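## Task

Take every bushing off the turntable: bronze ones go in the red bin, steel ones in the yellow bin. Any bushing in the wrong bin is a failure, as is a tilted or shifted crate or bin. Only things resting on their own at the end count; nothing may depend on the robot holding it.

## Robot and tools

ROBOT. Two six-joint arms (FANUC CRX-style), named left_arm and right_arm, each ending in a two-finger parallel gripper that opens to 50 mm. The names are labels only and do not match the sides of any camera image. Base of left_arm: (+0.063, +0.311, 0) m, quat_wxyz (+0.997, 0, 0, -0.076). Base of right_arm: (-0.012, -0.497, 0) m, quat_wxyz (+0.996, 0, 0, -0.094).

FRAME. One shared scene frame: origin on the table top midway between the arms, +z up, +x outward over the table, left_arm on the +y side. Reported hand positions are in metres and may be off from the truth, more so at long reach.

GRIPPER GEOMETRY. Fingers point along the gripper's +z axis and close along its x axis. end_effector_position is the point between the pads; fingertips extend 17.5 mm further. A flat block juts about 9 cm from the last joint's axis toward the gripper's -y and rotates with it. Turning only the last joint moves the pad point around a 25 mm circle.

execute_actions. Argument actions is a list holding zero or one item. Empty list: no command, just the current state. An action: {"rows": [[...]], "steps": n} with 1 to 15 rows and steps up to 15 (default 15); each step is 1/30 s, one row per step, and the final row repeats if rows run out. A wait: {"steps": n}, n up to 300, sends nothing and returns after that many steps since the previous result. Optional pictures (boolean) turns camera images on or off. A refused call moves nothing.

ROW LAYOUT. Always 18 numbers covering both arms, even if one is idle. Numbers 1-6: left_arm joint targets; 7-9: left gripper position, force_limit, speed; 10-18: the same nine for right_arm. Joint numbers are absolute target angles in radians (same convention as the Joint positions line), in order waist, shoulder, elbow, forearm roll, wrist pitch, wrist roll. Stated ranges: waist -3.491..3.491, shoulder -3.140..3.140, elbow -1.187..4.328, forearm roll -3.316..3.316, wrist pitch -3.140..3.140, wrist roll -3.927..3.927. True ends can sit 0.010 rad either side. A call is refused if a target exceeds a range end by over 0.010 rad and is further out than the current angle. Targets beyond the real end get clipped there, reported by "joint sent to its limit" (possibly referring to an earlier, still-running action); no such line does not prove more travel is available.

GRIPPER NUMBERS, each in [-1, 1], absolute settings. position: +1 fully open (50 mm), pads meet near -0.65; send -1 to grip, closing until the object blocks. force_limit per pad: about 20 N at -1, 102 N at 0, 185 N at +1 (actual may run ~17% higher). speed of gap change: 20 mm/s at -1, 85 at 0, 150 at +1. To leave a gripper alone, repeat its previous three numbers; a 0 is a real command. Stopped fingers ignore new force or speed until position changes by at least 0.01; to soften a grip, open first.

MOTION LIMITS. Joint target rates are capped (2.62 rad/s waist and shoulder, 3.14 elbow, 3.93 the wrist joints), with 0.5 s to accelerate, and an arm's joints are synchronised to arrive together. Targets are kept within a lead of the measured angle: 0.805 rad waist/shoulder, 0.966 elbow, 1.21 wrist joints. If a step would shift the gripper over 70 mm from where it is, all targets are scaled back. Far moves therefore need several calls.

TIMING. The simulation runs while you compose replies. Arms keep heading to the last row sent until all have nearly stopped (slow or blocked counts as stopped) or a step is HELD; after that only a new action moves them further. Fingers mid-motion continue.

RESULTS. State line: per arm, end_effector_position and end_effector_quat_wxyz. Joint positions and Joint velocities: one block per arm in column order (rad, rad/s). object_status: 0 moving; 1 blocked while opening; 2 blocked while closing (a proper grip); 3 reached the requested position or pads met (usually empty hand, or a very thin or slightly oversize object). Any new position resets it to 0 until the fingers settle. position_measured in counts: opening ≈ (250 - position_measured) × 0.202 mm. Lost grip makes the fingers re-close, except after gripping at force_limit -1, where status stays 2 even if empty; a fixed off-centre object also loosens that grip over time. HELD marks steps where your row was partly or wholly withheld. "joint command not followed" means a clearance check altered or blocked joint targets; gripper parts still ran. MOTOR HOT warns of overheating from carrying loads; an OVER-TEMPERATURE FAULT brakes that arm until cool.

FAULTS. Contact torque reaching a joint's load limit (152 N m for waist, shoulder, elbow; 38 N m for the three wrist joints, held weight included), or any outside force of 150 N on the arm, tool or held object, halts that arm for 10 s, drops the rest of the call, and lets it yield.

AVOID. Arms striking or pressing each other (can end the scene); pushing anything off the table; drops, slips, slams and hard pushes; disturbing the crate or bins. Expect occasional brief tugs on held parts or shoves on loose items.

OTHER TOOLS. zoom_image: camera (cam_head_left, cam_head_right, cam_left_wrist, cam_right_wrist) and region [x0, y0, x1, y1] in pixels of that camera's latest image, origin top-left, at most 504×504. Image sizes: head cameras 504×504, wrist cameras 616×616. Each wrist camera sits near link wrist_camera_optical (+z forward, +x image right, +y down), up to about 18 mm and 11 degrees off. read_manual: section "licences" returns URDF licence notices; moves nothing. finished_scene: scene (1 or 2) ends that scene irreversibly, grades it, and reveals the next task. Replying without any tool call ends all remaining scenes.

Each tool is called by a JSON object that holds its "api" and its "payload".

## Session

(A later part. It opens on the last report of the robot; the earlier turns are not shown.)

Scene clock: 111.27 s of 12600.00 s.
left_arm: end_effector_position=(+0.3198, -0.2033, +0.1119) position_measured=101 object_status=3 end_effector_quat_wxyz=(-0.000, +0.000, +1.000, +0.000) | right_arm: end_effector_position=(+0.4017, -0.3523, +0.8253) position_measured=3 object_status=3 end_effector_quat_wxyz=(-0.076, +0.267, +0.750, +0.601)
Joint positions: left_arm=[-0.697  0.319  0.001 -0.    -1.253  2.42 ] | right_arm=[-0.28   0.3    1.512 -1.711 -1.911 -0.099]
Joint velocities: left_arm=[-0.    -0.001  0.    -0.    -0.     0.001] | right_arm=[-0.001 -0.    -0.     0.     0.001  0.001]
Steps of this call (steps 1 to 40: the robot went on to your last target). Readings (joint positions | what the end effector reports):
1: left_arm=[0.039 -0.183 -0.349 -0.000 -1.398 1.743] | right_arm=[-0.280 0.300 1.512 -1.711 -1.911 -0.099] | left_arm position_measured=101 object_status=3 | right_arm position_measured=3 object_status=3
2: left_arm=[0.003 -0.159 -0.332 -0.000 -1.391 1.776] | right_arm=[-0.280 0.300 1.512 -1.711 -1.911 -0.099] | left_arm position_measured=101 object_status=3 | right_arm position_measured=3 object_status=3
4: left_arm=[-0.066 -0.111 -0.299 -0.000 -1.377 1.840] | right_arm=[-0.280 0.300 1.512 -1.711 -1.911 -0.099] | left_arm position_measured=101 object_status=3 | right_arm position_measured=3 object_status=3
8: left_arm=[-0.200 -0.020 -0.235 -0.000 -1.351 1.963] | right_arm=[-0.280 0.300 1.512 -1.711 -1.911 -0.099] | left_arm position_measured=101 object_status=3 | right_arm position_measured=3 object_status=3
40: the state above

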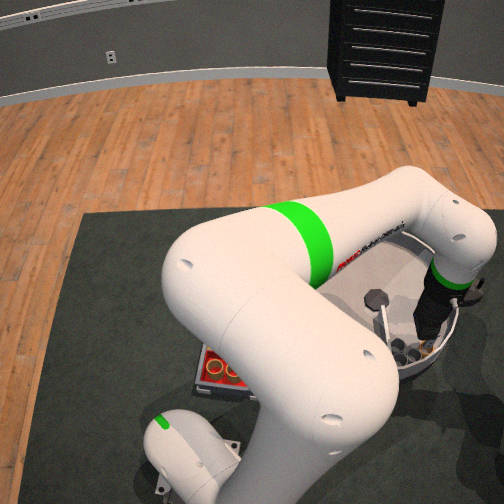

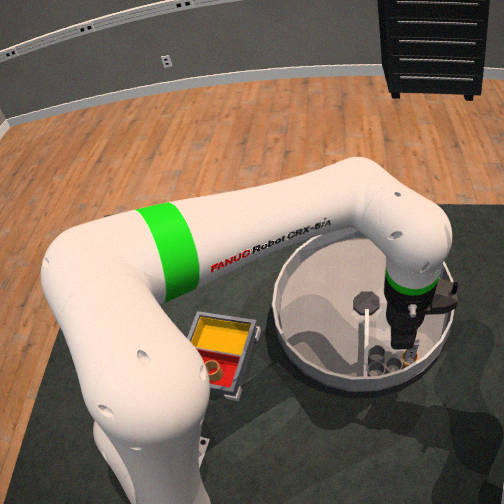

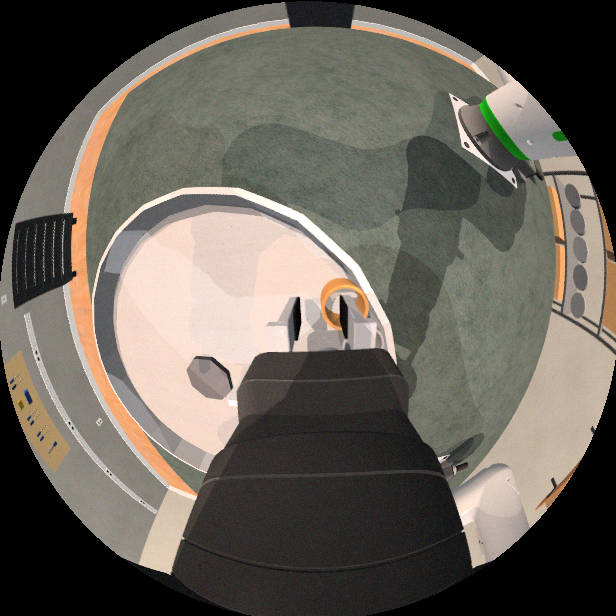

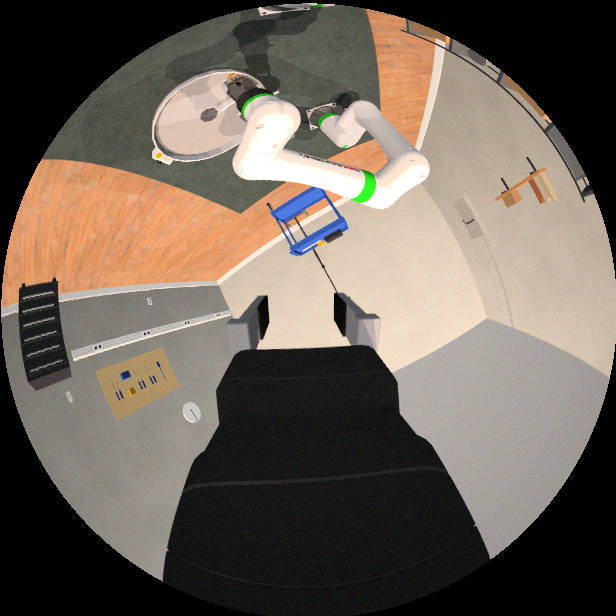

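{"api": "execute_actions", "payload": {"actions": [{"rows":[[-0.699,0.344,-0.035,0,-1.192,2.42,0.34,0,0,-0.28,0.3,1.512,-1.711,-1.911,-0.099,1,0,0]],"steps":10}], "pictures": false}}

{"api": "execute_actions", "payload": {"actions": [{"rows":[[-0.699,0.344,-0.035,0,-1.192,2.42,-1,-0.7,0.5,-0.28,0.3,1.512,-1.711,-1.911,-0.099,1,0,0]]}], "pictures": false}}

{"api": "execute_actions", "payload": {"actions": [{"rows":[[-0.697,0.281,0.109,0,-1.399,2.42,-1,-0.7,0.5,-0.28,0.3,1.512,-1.711,-1.911,-0.099,1,0,0]],"steps":12}], "pictures": false}}

{"api": "execute_actions", "payload": {"actions": [{"rows":[[0.32,-0.55,-0.612,0,-1.509,1.5,-1,-0.7,0.5,-0.28,0.3,1.512,-1.711,-1.911,-0.099,1,0,0]]}], "pictures": false}}

{"api": "execute_actions", "payload": {"actions": [{"steps":30}], "pictures": false}}

{"api": "execute_actions", "payload": {"actions": [{"rows":[[0.32,-0.457,-0.858,0,-1.17,1.5,-1,-0.7,0.5,-0.28,0.3,1.512,-1.711,-1.911,-0.099,1,0,0]]}], "pictures": false}}

{"api": "execute_actions", "payload": {"actions": [{"rows":[[0.32,-0.457,-0.858,0,-1.17,1.5,0,0,0,-0.28,0.3,1.512,-1.711,-1.911,-0.099,1,0,0]],"steps":9}], "pictures": false}}

{"api": "execute_actions", "payload": {"actions": [{"rows":[[0.32,-0.573,-0.63,0,-1.514,1.5,0,0,0,-0.28,0.3,1.512,-1.711,-1.911,-0.099,1,0,0]]}], "pictures": false}}

{"api": "execute_actions", "payload": {"actions": [{"rows":[[-0.584,0.1885,-0.1623,0,-1.22,2.307,0.34,0,0,-0.28,0.3,1.512,-1.711,-1.911,-0.099,1,0,0]]}], "pictures": false}}

{"api": "execute_actions", "payload": {"actions": [{"steps":35}]}}

{"api": "zoom_image", "payload": {"camera": "cam_left_wrist", "region": [280,260,400,350]}}

Scene clock: 125.50 s of 12600.00 s.
left_arm: end_effector_position=(+0.3192, -0.2044, +0.0839) position_measured=101 object_status=3 end_effector_quat_wxyz=(-0.000, +0.001, +1.000, +0.000) | right_arm: end_effector_position=(+0.4017, -0.3523, +0.8253) position_measured=3 object_status=3 end_effector_quat_wxyz=(-0.076, +0.267, +0.750, +0.601)
Joint positions: left_arm=[-0.699  0.344 -0.035  0.    -1.192  2.42 ] | right_arm=[-0.28   0.3    1.512 -1.711 -1.911 -0.099]
Joint velocities: left_arm=[ 0.001  0.001 -0.001 -0.     0.001  0.001] | right_arm=[ 0.    -0.    -0.     0.001  0.    -0.001]
Steps of this call (steps 1 to 15: the robot went on to your last target; steps 16 to 417: nothing new was sent; steps 418 to 427: all 10 steps of this action). Readings (joint positions | what the end effector reports):
418: left_arm=[-0.697 0.319 0.001 0.000 -1.252 2.420] | right_arm=[-0.280 0.300 1.512 -1.711 -1.911 -0.099] | left_arm position_measured=101 object_status=3 | right_arm position_measured=3 object_status=3
419: left_arm=[-0.697 0.321 -0.002 0.000 -1.246 2.420] | right_arm=[-0.280 0.300 1.512 -1.711 -1.911 -0.099] | left_arm position_measured=101 object_status=3 | right_arm position_measured=3 object_status=3
421: left_arm=[-0.698 0.336 -0.023 0.000 -1.212 2.420] | right_arm=[-0.280 0.300 1.512 -1.711 -1.911 -0.099] | left_arm position_measured=101 object_status=3 | right_arm position_measured=3 object_status=3
425: left_arm=[-0.699 0.344 -0.035 0.000 -1.192 2.420] | right_arm=[-0.280 0.300 1.512 -1.711 -1.911 -0.099] | left_arm position_measured=101 object_status=3 | right_arm position_measured=3 object_status=3
427: the state above

Scene clock: 126.00 s of 12600.00 s.
left_arm: end_effector_position=(+0.3193, -0.2043, +0.0839) position_measured=218 object_status=2 end_effector_quat_wxyz=(-0.000, +0.001, +1.000, +0.000) | right_arm: end_effector_position=(+0.4017, -0.3523, +0.8253) position_measured=3 object_status=3 end_effector_quat_wxyz=(-0.076, +0.267, +0.750, +0.601)
Joint positions: left_arm=[-0.699  0.344 -0.035 -0.    -1.192  2.42 ] | right_arm=[-0.28   0.3    1.512 -1.711 -1.911 -0.099]
Joint velocities: left_arm=[ 0.    -0.001 -0.     0.    -0.     0.   ] | right_arm=[ 0.    -0.     0.     0.     0.    -0.001]
Steps of this call (steps 1 to 15: all 15 steps of this action). Readings (joint positions | what the end effector reports):
1: left_arm=[-0.699 0.344 -0.035 0.000 -1.192 2.420] | right_arm=[-0.280 0.300 1.512 -1.711 -1.911 -0.099] | left_arm position_measured=113 object_status=0 | right_arm position_measured=3 object_status=3
2: left_arm=[-0.699 0.344 -0.035 0.000 -1.192 2.420] | right_arm=[-0.280 0.300 1.512 -1.711 -1.911 -0.099] | left_arm position_measured=133 object_status=0 | right_arm position_measured=3 object_status=3
4: left_arm=[-0.699 0.344 -0.035 0.000 -1.192 2.420] | right_arm=[-0.280 0.300 1.512 -1.711 -1.911 -0.099] | left_arm position_measured=171 object_status=0 | right_arm position_measured=3 object_status=3
8: left_arm=[-0.699 0.344 -0.035 -0.000 -1.192 2.420] | right_arm=[-0.280 0.300 1.512 -1.711 -1.911 -0.099] | left_arm position_measured=218 object_status=0 | right_arm position_measured=3 object_status=3
15: the state above

Scene clock: 126.40 s of 12600.00 s.
left_arm: end_effector_position=(+0.3200, -0.2035, +0.1772) position_measured=218 object_status=2 end_effector_quat_wxyz=(-0.000, +0.000, +1.000, +0.000) | right_arm: end_effector_position=(+0.4017, -0.3523, +0.8253) position_measured=3 object_status=3 end_effector_quat_wxyz=(-0.076, +0.267, +0.750, +0.601)
Joint positions: left_arm=[-0.697  0.281  0.109 -0.    -1.399  2.42 ] | right_arm=[-0.28   0.3    1.512 -1.711 -1.911 -0.099]
Joint velocities: left_arm=[-0.001 -0.001 -0.001  0.    -0.002 -0.   ] | right_arm=[ 0.001  0.     0.     0.001  0.002 -0.   ]
Steps of this call (steps 1 to 12: all 12 steps of this action). Readings (joint positions | what the end effector reports):
1: left_arm=[-0.699 0.344 -0.035 -0.000 -1.192 2.420] | right_arm=[-0.280 0.300 1.512 -1.711 -1.911 -0.099] | left_arm position_measured=218 object_status=2 | right_arm position_measured=3 object_status=3
2: left_arm=[-0.699 0.342 -0.031 -0.000 -1.198 2.420] | right_arm=[-0.280 0.300 1.512 -1.711 -1.911 -0.099] | left_arm position_measured=218 object_status=2 | right_arm position_measured=3 object_status=3
4: left_arm=[-0.699 0.331 -0.004 -0.000 -1.236 2.420] | right_arm=[-0.280 0.300 1.512 -1.711 -1.911 -0.099] | left_arm position_measured=218 object_status=2 | right_arm position_measured=3 object_status=3
8: left_arm=[-0.698 0.290 0.087 -0.000 -1.367 2.420] | right_arm=[-0.280 0.300 1.512 -1.711 -1.911 -0.099] | left_arm position_measured=218 object_status=2 | right_arm position_measured=3 object_status=3
12: the state above

Scene clock: 126.90 s of 12600.00 s.
left_arm: end_effector_position=(+0.3646, -0.0273, +0.2101) position_measured=218 object_status=2 end_effector_quat_wxyz=(-0.001, -0.003, +1.000, +0.000) | right_arm: end_effector_position=(+0.4017, -0.3523, +0.8253) position_measured=3 object_status=3 end_effector_quat_wxyz=(-0.076, +0.267, +0.750, +0.601)
Joint positions: left_arm=[-0.348 -0.027 -0.159 -0.    -1.44   2.078] | right_arm=[-0.28   0.3    1.512 -1.711 -1.911 -0.099]
Joint velocities: left_arm=[ 0.959 -0.753 -0.652 -0.    -0.099 -0.825] | right_arm=[-0.002  0.    -0.    -0.    -0.001  0.001]
Steps of this call (steps 1 to 15: all 15 steps of this action). Readings (joint positions | what the end effector reports):
1: left_arm=[-0.697 0.281 0.109 -0.000 -1.399 2.420] | right_arm=[-0.280 0.300 1.512 -1.711 -1.911 -0.099] | left_arm position_measured=218 object_status=2 | right_arm position_measured=3 object_status=3
2: left_arm=[-0.693 0.277 0.105 -0.000 -1.399 2.416] | right_arm=[-0.280 0.300 1.512 -1.711 -1.911 -0.099] | left_arm position_measured=218 object_status=2 | right_arm position_measured=3 object_status=3
4: left_arm=[-0.668 0.252 0.083 -0.000 -1.403 2.387] | right_arm=[-0.280 0.300 1.512 -1.711 -1.911 -0.099] | left_arm position_measured=218 object_status=2 | right_arm position_measured=3 object_status=3
8: left_arm=[-0.563 0.149 -0.007 -0.000 -1.417 2.273] | right_arm=[-0.280 0.300 1.512 -1.711 -1.911 -0.099] | left_arm position_measured=218 object_status=2 | right_arm position_measured=3 object_status=3
15: the state above

Scene clock: 127.90 s of 12600.00 s.
left_arm: end_effector_position=(+0.2988, +0.1935, +0.1799) position_measured=218 object_status=2 end_effector_quat_wxyz=(-0.000, -0.048, +0.999, -0.000) | right_arm: end_effector_position=(+0.4017, -0.3523, +0.8253) position_measured=3 object_status=3 end_effector_quat_wxyz=(-0.076, +0.267, +0.750, +0.601)
Joint positions: left_arm=[ 0.32  -0.55  -0.612 -0.    -1.509  1.5  ] | right_arm=[-0.28   0.3    1.512 -1.711 -1.911 -0.099]
Joint velocities: left_arm=[ 0.    -0.001  0.     0.     0.    -0.001] | right_arm=[-0.002 -0.    -0.     0.001 -0.    -0.001]
Steps of this call (steps 1 to 30: the robot went on to your last target). Readings (joint positions | what the end effector reports):
1: left_arm=[-0.315 -0.052 -0.181 -0.000 -1.443 2.050] | right_arm=[-0.280 0.300 1.512 -1.711 -1.911 -0.099] | left_arm position_measured=218 object_status=2 | right_arm position_measured=3 object_status=3
2: left_arm=[-0.282 -0.078 -0.204 -0.000 -1.447 2.021] | right_arm=[-0.280 0.300 1.512 -1.711 -1.911 -0.099] | left_arm position_measured=218 object_status=2 | right_arm position_measured=3 object_status=3
4: left_arm=[-0.214 -0.132 -0.250 -0.000 -1.454 1.962] | right_arm=[-0.280 0.300 1.512 -1.711 -1.911 -0.099] | left_arm position_measured=218 object_status=2 | right_arm position_measured=3 object_status=3
8: left_arm=[-0.071 -0.244 -0.347 -0.000 -1.469 1.839] | right_arm=[-0.280 0.300 1.512 -1.711 -1.911 -0.099] | left_arm position_measured=218 object_status=2 | right_arm position_measured=3 object_status=3
30: the state above

Scene clock: 128.40 s of 12600.00 s.
left_arm: end_effector_position=(+0.2990, +0.1936, +0.0572) position_measured=218 object_status=2 end_effector_quat_wxyz=(-0.000, -0.048, +0.999, +0.000) | right_arm: end_effector_position=(+0.4017, -0.3523, +0.8253) position_measured=3 object_status=3 end_effector_quat_wxyz=(-0.076, +0.267, +0.750, +0.601)
Joint positions: left_arm=[ 0.32  -0.457 -0.858 -0.    -1.17   1.5  ] | right_arm=[-0.28   0.3    1.512 -1.711 -1.911 -0.099]
Joint velocities: left_arm=[-0.001  0.001 -0.    -0.     0.004 -0.001] | right_arm=[ 0. -0. -0.  0.  0. -0.]
Steps of this call (steps 1 to 15: all 15 steps of this action). Readings (joint positions | what the end effector reports):
1: left_arm=[0.320 -0.550 -0.612 -0.000 -1.509 1.500] | right_arm=[-0.280 0.300 1.512 -1.711 -1.911 -0.099] | left_arm position_measured=218 object_status=2 | right_arm position_measured=3 object_status=3
2: left_arm=[0.320 -0.549 -0.617 0.000 -1.503 1.500] | right_arm=[-0.280 0.300 1.512 -1.711 -1.911 -0.099] | left_arm position_measured=218 object_status=2 | right_arm position_measured=3 object_status=3
4: left_arm=[0.320 -0.538 -0.644 0.000 -1.465 1.500] | right_arm=[-0.280 0.300 1.512 -1.711 -1.911 -0.099] | left_arm position_measured=218 object_status=2 | right_arm position_measured=3 object_status=3
8: left_arm=[0.320 -0.494 -0.760 0.000 -1.306 1.500] | right_arm=[-0.280 0.300 1.512 -1.711 -1.911 -0.099] | left_arm position_measured=218 object_status=2 | right_arm position_measured=3 object_status=3
15: the state above

Scene clock: 128.70 s of 12600.00 s.
left_arm: end_effector_position=(+0.2989, +0.1936, +0.0571) position_measured=152 object_status=0 end_effector_quat_wxyz=(-0.000, -0.048, +0.999, -0.000) | right_arm: end_effector_position=(+0.4017, -0.3523, +0.8253) position_measured=3 object_status=3 end_effector_quat_wxyz=(-0.076, +0.267, +0.750, +0.601)
Joint positions: left_arm=[ 0.32  -0.457 -0.858 -0.    -1.17   1.5  ] | right_arm=[-0.28   0.3    1.512 -1.711 -1.911 -0.099]
Joint velocities: left_arm=[-0.    -0.001 -0.     0.    -0.    -0.   ] | right_arm=[-0.  0. -0. -0.  0. -0.]
Steps of this call (steps 1 to 9: all 9 steps of this action). Readings (joint positions | what the end effector reports):
1: left_arm=[0.320 -0.457 -0.858 -0.000 -1.170 1.500] | right_arm=[-0.280 0.300 1.512 -1.711 -1.911 -0.099] | left_arm position_measured=209 object_status=0 | right_arm position_measured=3 object_status=3
2: left_arm=[0.320 -0.457 -0.858 -0.000 -1.170 1.500] | right_arm=[-0.280 0.300 1.512 -1.711 -1.911 -0.099] | left_arm position_measured=195 object_status=0 | right_arm position_measured=3 object_status=3
4: left_arm=[0.320 -0.457 -0.858 -0.000 -1.170 1.500] | right_arm=[-0.280 0.300 1.512 -1.711 -1.911 -0.099] | left_arm position_measured=167 object_status=0 | right_arm position_measured=3 object_status=3
8: left_arm=[0.320 -0.457 -0.858 -0.000 -1.170 1.500] | right_arm=[-0.280 0.300 1.512 -1.711 -1.911 -0.099] | left_arm position_measured=152 object_status=0 | right_arm position_measured=3 object_status=3
9: the state above

Scene clock: 129.20 s of 12600.00 s.
left_arm: end_effector_position=(+0.2911, +0.1922, +0.1769) position_measured=152 object_status=3 end_effector_quat_wxyz=(-0.000, -0.048, +0.999, -0.000) | right_arm: end_effector_position=(+0.4017, -0.3523, +0.8253) position_measured=3 object_status=3 end_effector_quat_wxyz=(-0.076, +0.267, +0.750, +0.601)
Joint positions: left_arm=[ 0.32  -0.573 -0.63   0.    -1.514  1.5  ] | right_arm=[-0.28   0.3    1.512 -1.711 -1.911 -0.099]
Joint velocities: left_arm=[-0.002 -0.     0.001  0.    -0.004 -0.001] | right_arm=[ 0.     0.    -0.     0.001 -0.     0.   ]
Steps of this call (steps 1 to 15: all 15 steps of this action). Readings (joint positions | what the end effector reports):
1: left_arm=[0.320 -0.457 -0.858 -0.000 -1.170 1.500] | right_arm=[-0.280 0.300 1.512 -1.711 -1.911 -0.099] | left_arm position_measured=152 object_status=0 | right_arm position_measured=3 object_status=3
2: left_arm=[0.320 -0.459 -0.854 -0.000 -1.176 1.500] | right_arm=[-0.280 0.300 1.512 -1.711 -1.911 -0.099] | left_arm position_measured=152 object_status=0 | right_arm position_measured=3 object_status=3
4: left_arm=[0.320 -0.472 -0.829 -0.000 -1.214 1.500] | right_arm=[-0.280 0.300 1.512 -1.711 -1.911 -0.099] | left_arm position_measured=152 object_status=3 | right_arm position_measured=3 object_status=3
8: left_arm=[0.320 -0.526 -0.722 0.000 -1.375 1.500] | right_arm=[-0.280 0.300 1.512 -1.711 -1.911 -0.099] | left_arm position_measured=152 object_status=3 | right_arm position_measured=3 object_status=3
15: the state above

Scene clock: 129.70 s of 12600.00 s.
left_arm: end_effector_position=(+0.3566, +0.0778, +0.1742) position_measured=101 object_status=3 end_effector_quat_wxyz=(-0.000, -0.030, +1.000, -0.000) | right_arm: end_effector_position=(+0.4017, -0.3523, +0.8253) position_measured=3 object_status=3 end_effector_quat_wxyz=(-0.076, +0.267, +0.750, +0.601)
Joint positions: left_arm=[-0.095 -0.215 -0.41   0.    -1.376  1.879] | right_arm=[-0.28   0.3    1.512 -1.711 -1.911 -0.099]
Joint velocities: left_arm=[-1.047  0.867  0.532 -0.     0.333  0.911] | right_arm=[-0.001 -0.     0.     0.     0.001 -0.   ]
Steps of this call (steps 1 to 15: all 15 steps of this action). Readings (joint positions | what the end effector reports):
1: left_arm=[0.320 -0.573 -0.630 0.000 -1.514 1.500] | right_arm=[-0.280 0.300 1.512 -1.711 -1.911 -0.099] | left_arm position_measured=143 object_status=0 | right_arm position_measured=3 object_status=3
2: left_arm=[0.316 -0.569 -0.628 0.000 -1.513 1.504] | right_arm=[-0.280 0.300 1.512 -1.711 -1.911 -0.099] | left_arm position_measured=129 object_status=0 | right_arm position_measured=3 object_status=3
4: left_arm=[0.290 -0.545 -0.613 0.000 -1.504 1.529] | right_arm=[-0.280 0.300 1.512 -1.711 -1.911 -0.099] | left_arm position_measured=105 object_status=0 | right_arm position_measured=3 object_status=3
8: left_arm=[0.171 -0.434 -0.545 0.000 -1.461 1.646] | right_arm=[-0.280 0.300 1.512 -1.711 -1.911 -0.099] | left_arm position_measured=101 object_status=0 | right_arm position_measured=3 object_status=3
15: the state above

Scene clock: 140.27 s of 12600.00 s.
left_arm: end_effector_position=(+0.3359, -0.1231, +0.1163) position_measured=101 object_status=3 end_effector_quat_wxyz=(-0.000, -0.001, +1.000, -0.000) | right_arm: end_effector_position=(+0.4017, -0.3523, +0.8253) position_measured=3 object_status=3 end_effector_quat_wxyz=(-0.076, +0.267, +0.750, +0.601)
Joint positions: left_arm=[-0.562  0.17  -0.174  0.    -1.227  2.287] | right_arm=[-0.28   0.3    1.512 -1.711 -1.911 -0.099]
Joint velocities: left_arm=[-0.001 -0.    -0.001 -0.     0.    -0.   ] | right_arm=[-0.001  0.    -0.     0.001  0.001 -0.   ]
FORCE FAULT: contact force on the left arm reached its limit, and that arm stopped for 10 seconds. The contact can be on any part of that arm, not only on its tool. That arm's remaining commands of this call were not run. That arm holds still and accepts commands again. Move the arm away from the contact; if what it grips holds it there, let go first. Pushing or pulling that hard again can fault the arm again.
The stop of the left arm began at step 17 of this call (marked STOPPED below). From that step on that arm followed nothing that you had sent. Nothing is kept back now, and the robot has no last target.
Steps of this call (steps 1 to 35: the robot went on to your last target; steps 36 to 317: the stop continued). Readings (joint positions | what the end effector reports):
1: left_arm=[-0.131 -0.186 -0.392 0.000 -1.365 1.910] | right_arm=[-0.280 0.300 1.512 -1.711 -1.911 -0.099] | left_arm position_measured=101 object_status=3 | right_arm position_measured=3 object_status=3
2: left_arm=[-0.165 -0.157 -0.375 0.000 -1.354 1.940] | right_arm=[-0.280 0.300 1.512 -1.711 -1.911 -0.099] | left_arm position_measured=101 object_status=3 | right_arm position_measured=3 object_status=3
4: left_arm=[-0.232 -0.102 -0.341 0.000 -1.332 1.999] | right_arm=[-0.280 0.300 1.512 -1.711 -1.911 -0.099] | left_arm position_measured=101 object_status=3 | right_arm position_measured=3 object_status=3
8: left_arm=[-0.361 0.005 -0.275 0.000 -1.291 2.112] | right_arm=[-0.280 0.300 1.512 -1.711 -1.911 -0.099] | left_arm position_measured=101 object_status=3 | right_arm position_measured=3 object_status=3
17: left_arm=[-0.562 0.170 -0.174 0.000 -1.227 2.287] | right_arm=[-0.280 0.300 1.512 -1.711 -1.911 -0.099] | left_arm position_measured=101 object_status=3 | right_arm position_measured=3 object_status=3 STOPPED (the left arm)
317: the state above

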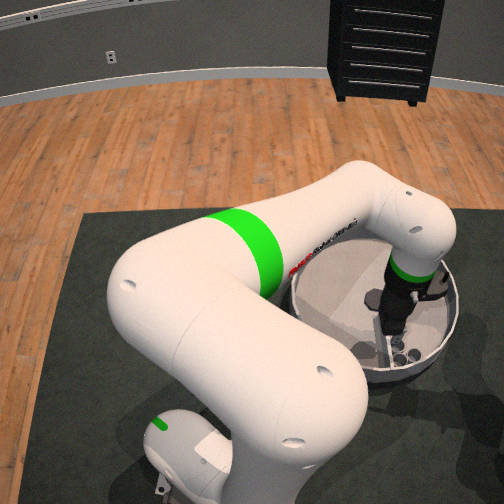

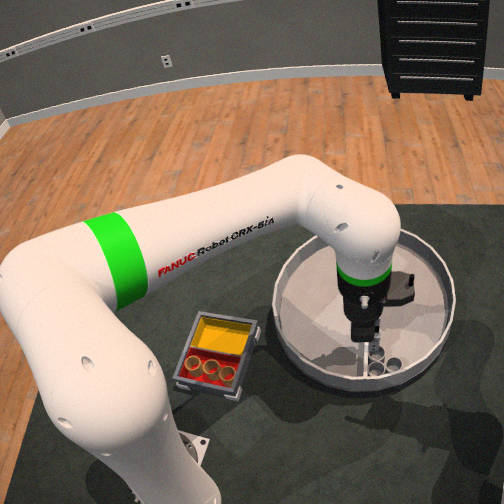

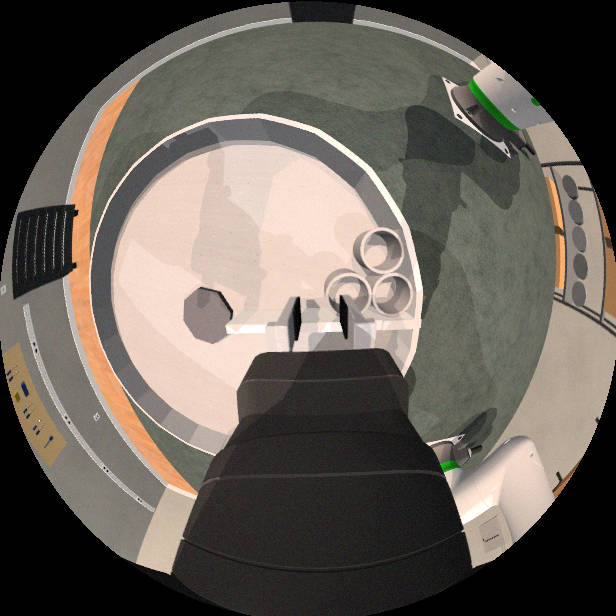

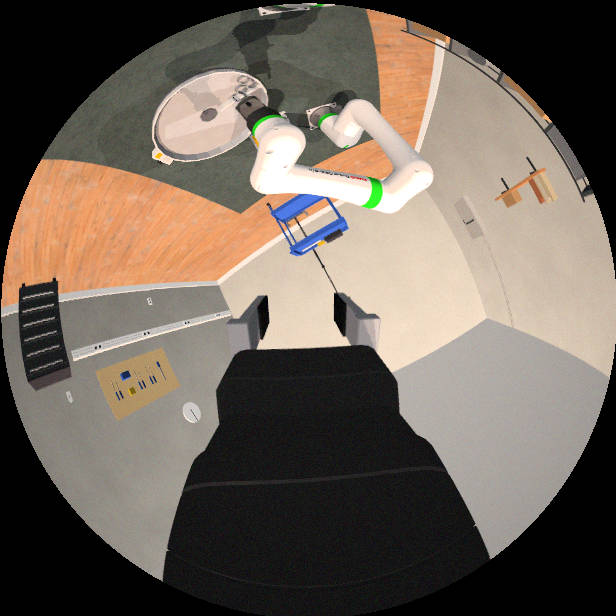

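Region (280, 260, 400, 350) of cam_left_wrist's 616x616 image, scaled by 4.200, with more detail than that image has; it fills the top 378 rows of this view, and the rest is white.

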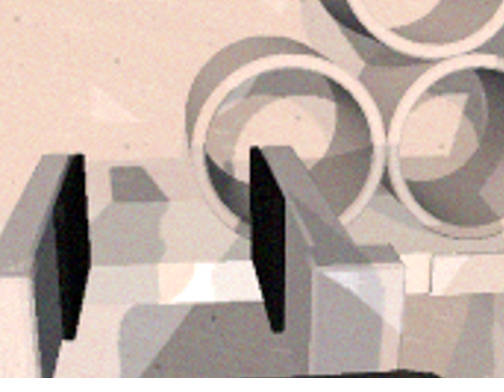

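{"api": "execute_actions", "payload": {"actions": [{"rows":[[-0.585,0.181,-0.144,0,-1.246,2.307,0.34,0,0,-0.28,0.3,1.512,-1.711,-1.911,-0.099,1,0,0]],"steps":10}], "pictures": false}}

{"api": "execute_actions", "payload": {"actions": [{"rows":[[-0.585,0.1905,-0.16,0,-1.22,2.307,0.34,0,0,-0.28,0.3,1.512,-1.711,-1.911,-0.099,1,0,0]],"steps":10}]}}

{"api": "zoom_image", "payload": {"camera": "cam_left_wrist", "region": [280,260,400,350]}}

Scene clock: 146.97 s of 12600.00 s.
left_arm: end_effector_position=(+0.3316, -0.1340, +0.1230) position_measured=101 object_status=3 end_effector_quat_wxyz=(-0.000, +0.001, +1.000, +0.000) | right_arm: end_effector_position=(+0.4017, -0.3523, +0.8253) position_measured=3 object_status=3 end_effector_quat_wxyz=(-0.076, +0.267, +0.750, +0.601)
Joint positions: left_arm=[-0.585  0.181 -0.144 -0.    -1.246  2.307] | right_arm=[-0.28   0.3    1.512 -1.711 -1.911 -0.099]
Joint velocities: left_arm=[ 0.001  0.001 -0.    -0.001 -0.001 -0.001] | right_arm=[ 0.001 -0.    -0.     0.001  0.002 -0.001]
Steps of this call (steps 1 to 191: nothing new was sent; steps 192 to 201: all 10 steps of this action). Readings (joint positions | what the end effector reports):
192: left_arm=[-0.562 0.170 -0.173 0.000 -1.227 2.287] | right_arm=[-0.280 0.300 1.512 -1.711 -1.911 -0.099] | left_arm position_measured=101 object_status=3 | right_arm position_measured=3 object_status=3
193: left_arm=[-0.566 0.172 -0.169 0.000 -1.231 2.290] | right_arm=[-0.280 0.300 1.512 -1.711 -1.911 -0.099] | left_arm position_measured=101 object_status=3 | right_arm position_measured=3 object_status=3
195: left_arm=[-0.582 0.179 -0.148 0.000 -1.243 2.304] | right_arm=[-0.280 0.300 1.512 -1.711 -1.911 -0.099] | left_arm position_measured=101 object_status=3 | right_arm position_measured=3 object_status=3
199: left_arm=[-0.585 0.181 -0.144 -0.000 -1.246 2.307] | right_arm=[-0.280 0.300 1.512 -1.711 -1.911 -0.099] | left_arm position_measured=101 object_status=3 | right_arm position_measured=3 object_status=3
201: the state above

Scene clock: 147.30 s of 12600.00 s.
left_arm: end_effector_position=(+0.3319, -0.1342, +0.1119) position_measured=101 object_status=3 end_effector_quat_wxyz=(+0.000, +0.001, +1.000, +0.000) | right_arm: end_effector_position=(+0.4017, -0.3523, +0.8253) position_measured=3 object_status=3 end_effector_quat_wxyz=(-0.076, +0.267, +0.750, +0.601)
Joint positions: left_arm=[-0.585  0.191 -0.16  -0.    -1.22   2.307] | right_arm=[-0.28   0.3    1.512 -1.711 -1.911 -0.099]
Joint velocities: left_arm=[ 0.    -0.001  0.001  0.     0.     0.   ] | right_arm=[-0.    -0.    -0.     0.001  0.001 -0.001]
Steps of this call (steps 1 to 10: all 10 steps of this action). Readings (joint positions | what the end effector reports):
1: left_arm=[-0.585 0.181 -0.144 -0.000 -1.246 2.307] | right_arm=[-0.280 0.300 1.512 -1.711 -1.911 -0.099] | left_arm position_measured=101 object_status=3 | right_arm position_measured=3 object_status=3
2: left_arm=[-0.585 0.183 -0.148 -0.000 -1.240 2.307] | right_arm=[-0.280 0.300 1.512 -1.711 -1.911 -0.099] | left_arm position_measured=101 object_status=3 | right_arm position_measured=3 object_status=3
4: left_arm=[-0.585 0.191 -0.160 -0.000 -1.222 2.307] | right_arm=[-0.280 0.300 1.512 -1.711 -1.911 -0.099] | left_arm position_measured=101 object_status=3 | right_arm position_measured=3 object_status=3
8: left_arm=[-0.585 0.191 -0.160 -0.000 -1.220 2.307] | right_arm=[-0.280 0.300 1.512 -1.711 -1.911 -0.099] | left_arm position_measured=101 object_status=3 | right_arm position_measured=3 object_status=3
10: the state above

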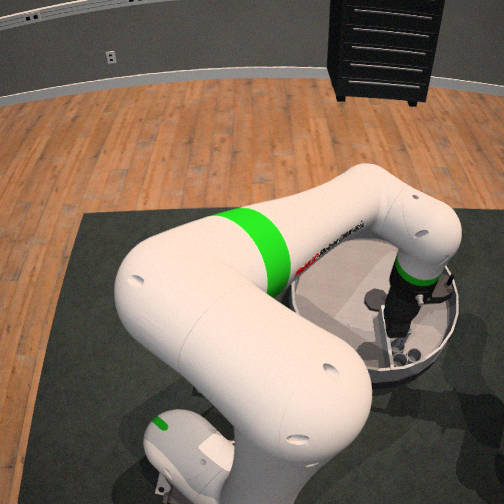

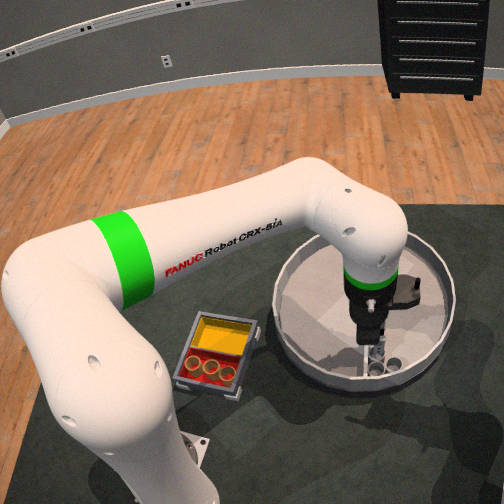

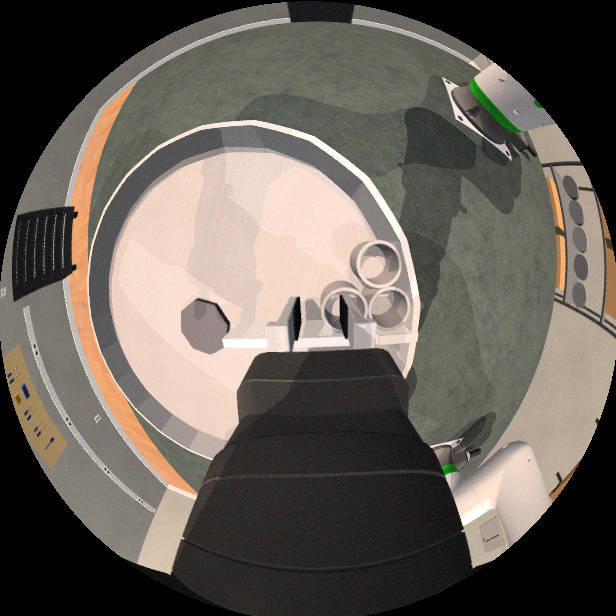

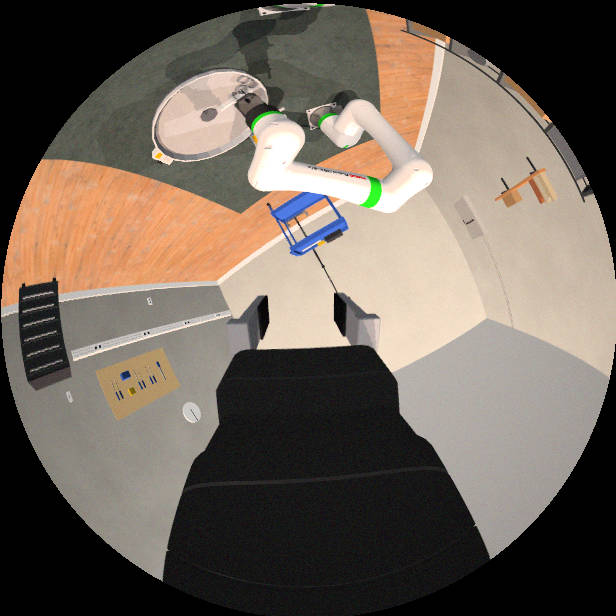

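Region (280, 260, 400, 350) of cam_left_wrist's 616x616 image, scaled by 4.200, with more detail than that image has; it fills the top 378 rows of this view, and the rest is white.

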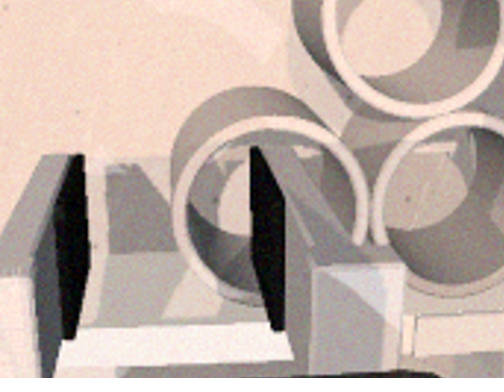

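{"api": "execute_actions", "payload": {"actions": [{"rows":[[-0.584,0.2115,-0.197,0,-1.162,2.307,0.34,0,0,-0.28,0.3,1.512,-1.711,-1.911,-0.099,1,0,0]],"steps":10}], "pictures": false}}

{"api": "execute_actions", "payload": {"actions": [{"rows":[[-0.584,0.2115,-0.197,0,-1.162,2.307,-1,-0.7,0.5,-0.28,0.3,1.512,-1.711,-1.911,-0.099,1,0,0]]}], "pictures": false}}

{"api": "execute_actions", "payload": {"actions": [{"rows":[[-0.584,0.145,-0.056,0,-1.37,2.307,-1,-0.7,0.5,-0.28,0.3,1.512,-1.711,-1.911,-0.099,1,0,0]],"steps":12}], "pictures": false}}

{"api": "execute_actions", "payload": {"actions": [{"rows":[[0.476,-0.293,-0.467,0,-1.397,1.2,-1,-0.7,0.5,-0.28,0.3,1.512,-1.711,-1.911,-0.099,1,0,0]]}], "pictures": false}}

{"api": "execute_actions", "payload": {"actions": [{"steps":30}]}}

Scene clock: 156.60 s of 12600.00 s.
left_arm: end_effector_position=(+0.3317, -0.1335, +0.0870) position_measured=101 object_status=3 end_effector_quat_wxyz=(+0.000, +0.000, +1.000, -0.000) | right_arm: end_effector_position=(+0.4017, -0.3523, +0.8253) position_measured=3 object_status=3 end_effector_quat_wxyz=(-0.076, +0.267, +0.750, +0.601)
Joint positions: left_arm=[-0.584  0.212 -0.197  0.    -1.162  2.307] | right_arm=[-0.28   0.3    1.512 -1.711 -1.911 -0.099]
Joint velocities: left_arm=[ 0.002 -0.    -0.001 -0.002  0.    -0.   ] | right_arm=[ 0.002 -0.     0.    -0.    -0.001 -0.   ]
Steps of this call (steps 1 to 15: the robot went on to your last target; steps 16 to 269: nothing new was sent; steps 270 to 279: all 10 steps of this action). Readings (joint positions | what the end effector reports):
270: left_arm=[-0.585 0.191 -0.160 0.000 -1.219 2.307] | right_arm=[-0.280 0.300 1.512 -1.711 -1.911 -0.099] | left_arm position_measured=101 object_status=3 | right_arm position_measured=3 object_status=3
271: left_arm=[-0.585 0.192 -0.164 0.000 -1.213 2.307] | right_arm=[-0.280 0.300 1.512 -1.711 -1.911 -0.099] | left_arm position_measured=101 object_status=3 | right_arm position_measured=3 object_status=3
273: left_arm=[-0.585 0.205 -0.185 0.000 -1.180 2.307] | right_arm=[-0.280 0.300 1.512 -1.711 -1.911 -0.099] | left_arm position_measured=101 object_status=3 | right_arm position_measured=3 object_status=3
277: left_arm=[-0.584 0.212 -0.197 0.000 -1.162 2.307] | right_arm=[-0.280 0.300 1.512 -1.711 -1.911 -0.099] | left_arm position_measured=101 object_status=3 | right_arm position_measured=3 object_status=3
279: the state above

Scene clock: 157.10 s of 12600.00 s.
left_arm: end_effector_position=(+0.3317, -0.1335, +0.0871) position_measured=217 object_status=2 end_effector_quat_wxyz=(+0.000, +0.000, +1.000, -0.000) | right_arm: end_effector_position=(+0.4017, -0.3523, +0.8253) position_measured=3 object_status=3 end_effector_quat_wxyz=(-0.076, +0.267, +0.750, +0.601)
Joint positions: left_arm=[-0.584  0.211 -0.197 -0.    -1.162  2.307] | right_arm=[-0.28   0.3    1.512 -1.711 -1.911 -0.099]
Joint velocities: left_arm=[-0.001 -0.001  0.     0.     0.     0.   ] | right_arm=[ 0.    -0.    -0.    -0.001  0.001 -0.001]
Steps of this call (steps 1 to 15: all 15 steps of this action). Readings (joint positions | what the end effector reports):
1: left_arm=[-0.584 0.212 -0.197 0.000 -1.162 2.307] | right_arm=[-0.280 0.300 1.512 -1.711 -1.911 -0.099] | left_arm position_measured=113 object_status=0 | right_arm position_measured=3 object_status=3
2: left_arm=[-0.584 0.212 -0.197 0.000 -1.162 2.307] | right_arm=[-0.280 0.300 1.512 -1.711 -1.911 -0.099] | left_arm position_measured=133 object_status=0 | right_arm position_measured=3 object_status=3
4: left_arm=[-0.584 0.212 -0.197 0.000 -1.162 2.307] | right_arm=[-0.280 0.300 1.512 -1.711 -1.911 -0.099] | left_arm position_measured=171 object_status=0 | right_arm position_measured=3 object_status=3
8: left_arm=[-0.584 0.211 -0.197 -0.000 -1.162 2.307] | right_arm=[-0.280 0.300 1.512 -1.711 -1.911 -0.099] | left_arm position_measured=217 object_status=0 | right_arm position_measured=3 object_status=3
15: the state above

Scene clock: 157.50 s of 12600.00 s.
left_arm: end_effector_position=(+0.3315, -0.1332, +0.1767) position_measured=217 object_status=2 end_effector_quat_wxyz=(-0.000, +0.000, +1.000, +0.000) | right_arm: end_effector_position=(+0.4017, -0.3523, +0.8253) position_measured=3 object_status=3 end_effector_quat_wxyz=(-0.076, +0.267, +0.750, +0.601)
Joint positions: left_arm=[-0.584  0.145 -0.056 -0.    -1.37   2.307] | right_arm=[-0.28   0.3    1.512 -1.711 -1.911 -0.099]
Joint velocities: left_arm=[ 0.001 -0.     0.    -0.    -0.003  0.001] | right_arm=[ 0.001 -0.    -0.     0.001 -0.002 -0.001]
Steps of this call (steps 1 to 12: all 12 steps of this action). Readings (joint positions | what the end effector reports):
1: left_arm=[-0.584 0.211 -0.197 -0.000 -1.162 2.307] | right_arm=[-0.280 0.300 1.512 -1.711 -1.911 -0.099] | left_arm position_measured=217 object_status=2 | right_arm position_measured=3 object_status=3
2: left_arm=[-0.584 0.210 -0.193 -0.000 -1.168 2.307] | right_arm=[-0.280 0.300 1.512 -1.711 -1.911 -0.099] | left_arm position_measured=217 object_status=2 | right_arm position_measured=3 object_status=3
4: left_arm=[-0.584 0.198 -0.167 -0.000 -1.206 2.307] | right_arm=[-0.280 0.300 1.512 -1.711 -1.911 -0.099] | left_arm position_measured=217 object_status=2 | right_arm position_measured=3 object_status=3
8: left_arm=[-0.584 0.154 -0.077 -0.000 -1.339 2.307] | right_arm=[-0.280 0.300 1.512 -1.711 -1.911 -0.099] | left_arm position_measured=217 object_status=2 | right_arm position_measured=3 object_status=3
12: the state above

Scene clock: 158.00 s of 12600.00 s.
left_arm: end_effector_position=(+0.4000, +0.0195, +0.1855) position_measured=217 object_status=2 end_effector_quat_wxyz=(-0.000, +0.030, +1.000, +0.000) | right_arm: end_effector_position=(+0.4017, -0.3523, +0.8253) position_measured=3 object_status=3 end_effector_quat_wxyz=(-0.076, +0.267, +0.750, +0.601)
Joint positions: left_arm=[-0.207 -0.028 -0.218 -0.    -1.381  1.87 ] | right_arm=[-0.28   0.3    1.512 -1.711 -1.911 -0.099]
Joint velocities: left_arm=[ 1.019 -0.395 -0.369  0.    -0.024 -0.992] | right_arm=[-0.002  0.     0.     0.    -0.    -0.   ]
Steps of this call (steps 1 to 15: all 15 steps of this action). Readings (joint positions | what the end effector reports):
1: left_arm=[-0.584 0.145 -0.056 -0.000 -1.370 2.307] | right_arm=[-0.280 0.300 1.512 -1.711 -1.911 -0.099] | left_arm position_measured=217 object_status=2 | right_arm position_measured=3 object_status=3
2: left_arm=[-0.580 0.143 -0.058 -0.000 -1.370 2.302] | right_arm=[-0.280 0.300 1.512 -1.711 -1.911 -0.099] | left_arm position_measured=217 object_status=2 | right_arm position_measured=3 object_status=3
4: left_arm=[-0.555 0.129 -0.071 -0.000 -1.371 2.267] | right_arm=[-0.280 0.300 1.512 -1.711 -1.911 -0.099] | left_arm position_measured=217 object_status=2 | right_arm position_measured=3 object_status=3
8: left_arm=[-0.442 0.070 -0.126 -0.000 -1.375 2.119] | right_arm=[-0.280 0.300 1.512 -1.711 -1.911 -0.099] | left_arm position_measured=217 object_status=2 | right_arm position_measured=3 object_status=3
15: the state above

Scene clock: 159.00 s of 12600.00 s.
left_arm: end_effector_position=(+0.3923, +0.2595, +0.1751) position_measured=217 object_status=2 end_effector_quat_wxyz=(-0.000, +0.024, +1.000, -0.000) | right_arm: end_effector_position=(+0.4017, -0.3523, +0.8253) position_measured=3 object_status=3 end_effector_quat_wxyz=(-0.076, +0.267, +0.750, +0.601)
Joint positions: left_arm=[ 0.476 -0.293 -0.467  0.    -1.397  1.2  ] | right_arm=[-0.28   0.3    1.512 -1.711 -1.911 -0.099]
Joint velocities: left_arm=[ 0.002 -0.001 -0.001  0.001 -0.     0.001] | right_arm=[-0.     0.     0.     0.001  0.001  0.001]
Steps of this call (steps 1 to 30: the robot went on to your last target). Readings (joint positions | what the end effector reports):
1: left_arm=[-0.173 -0.041 -0.231 -0.000 -1.381 1.836] | right_arm=[-0.280 0.300 1.512 -1.711 -1.911 -0.099] | left_arm position_measured=217 object_status=2 | right_arm position_measured=3 object_status=3
2: left_arm=[-0.138 -0.055 -0.244 -0.000 -1.382 1.802] | right_arm=[-0.280 0.300 1.512 -1.711 -1.911 -0.099] | left_arm position_measured=217 object_status=2 | right_arm position_measured=3 object_status=3
4: left_arm=[-0.067 -0.082 -0.269 -0.000 -1.384 1.732] | right_arm=[-0.280 0.300 1.512 -1.711 -1.911 -0.099] | left_arm position_measured=217 object_status=2 | right_arm position_measured=3 object_status=3
8: left_arm=[0.079 -0.139 -0.322 -0.000 -1.387 1.590] | right_arm=[-0.280 0.300 1.512 -1.711 -1.911 -0.099] | left_arm position_measured=217 object_status=2 | right_arm position_measured=3 object_status=3
30: the state above

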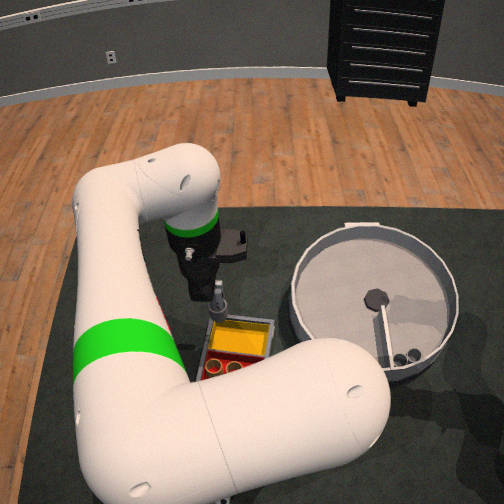

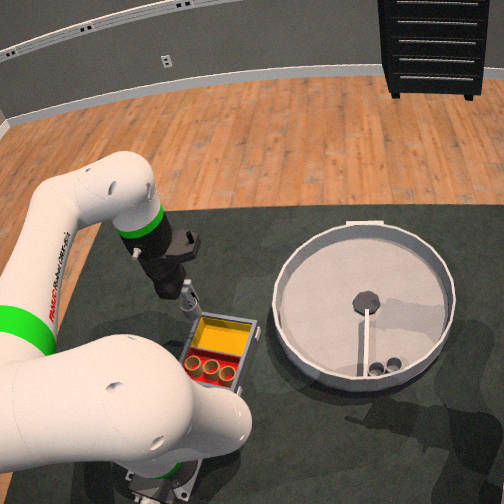

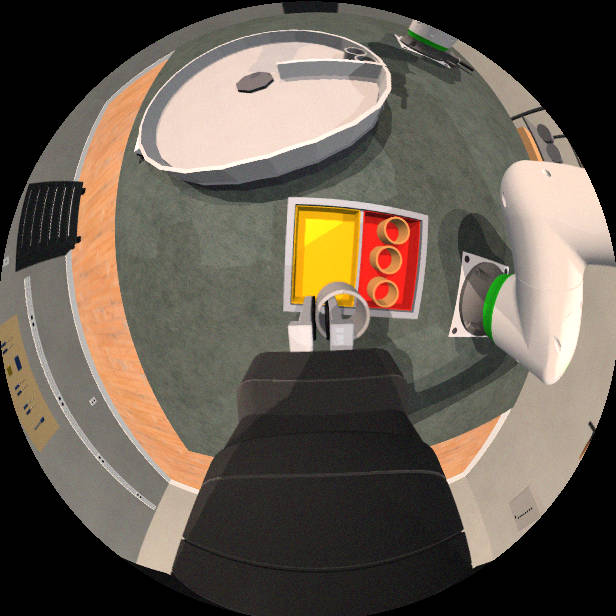

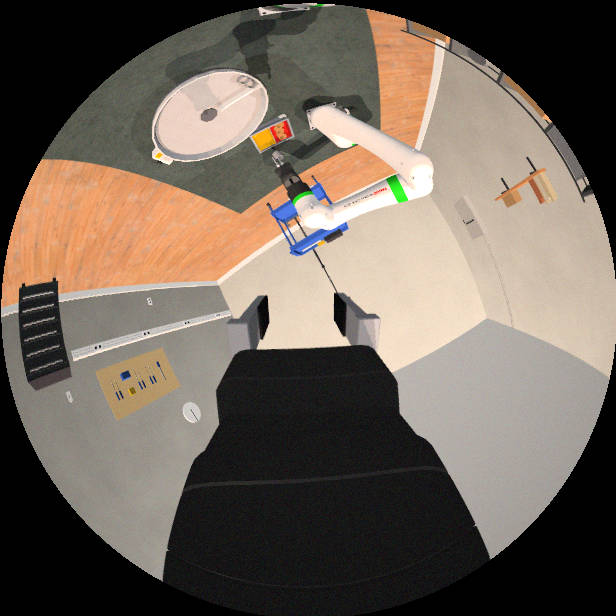

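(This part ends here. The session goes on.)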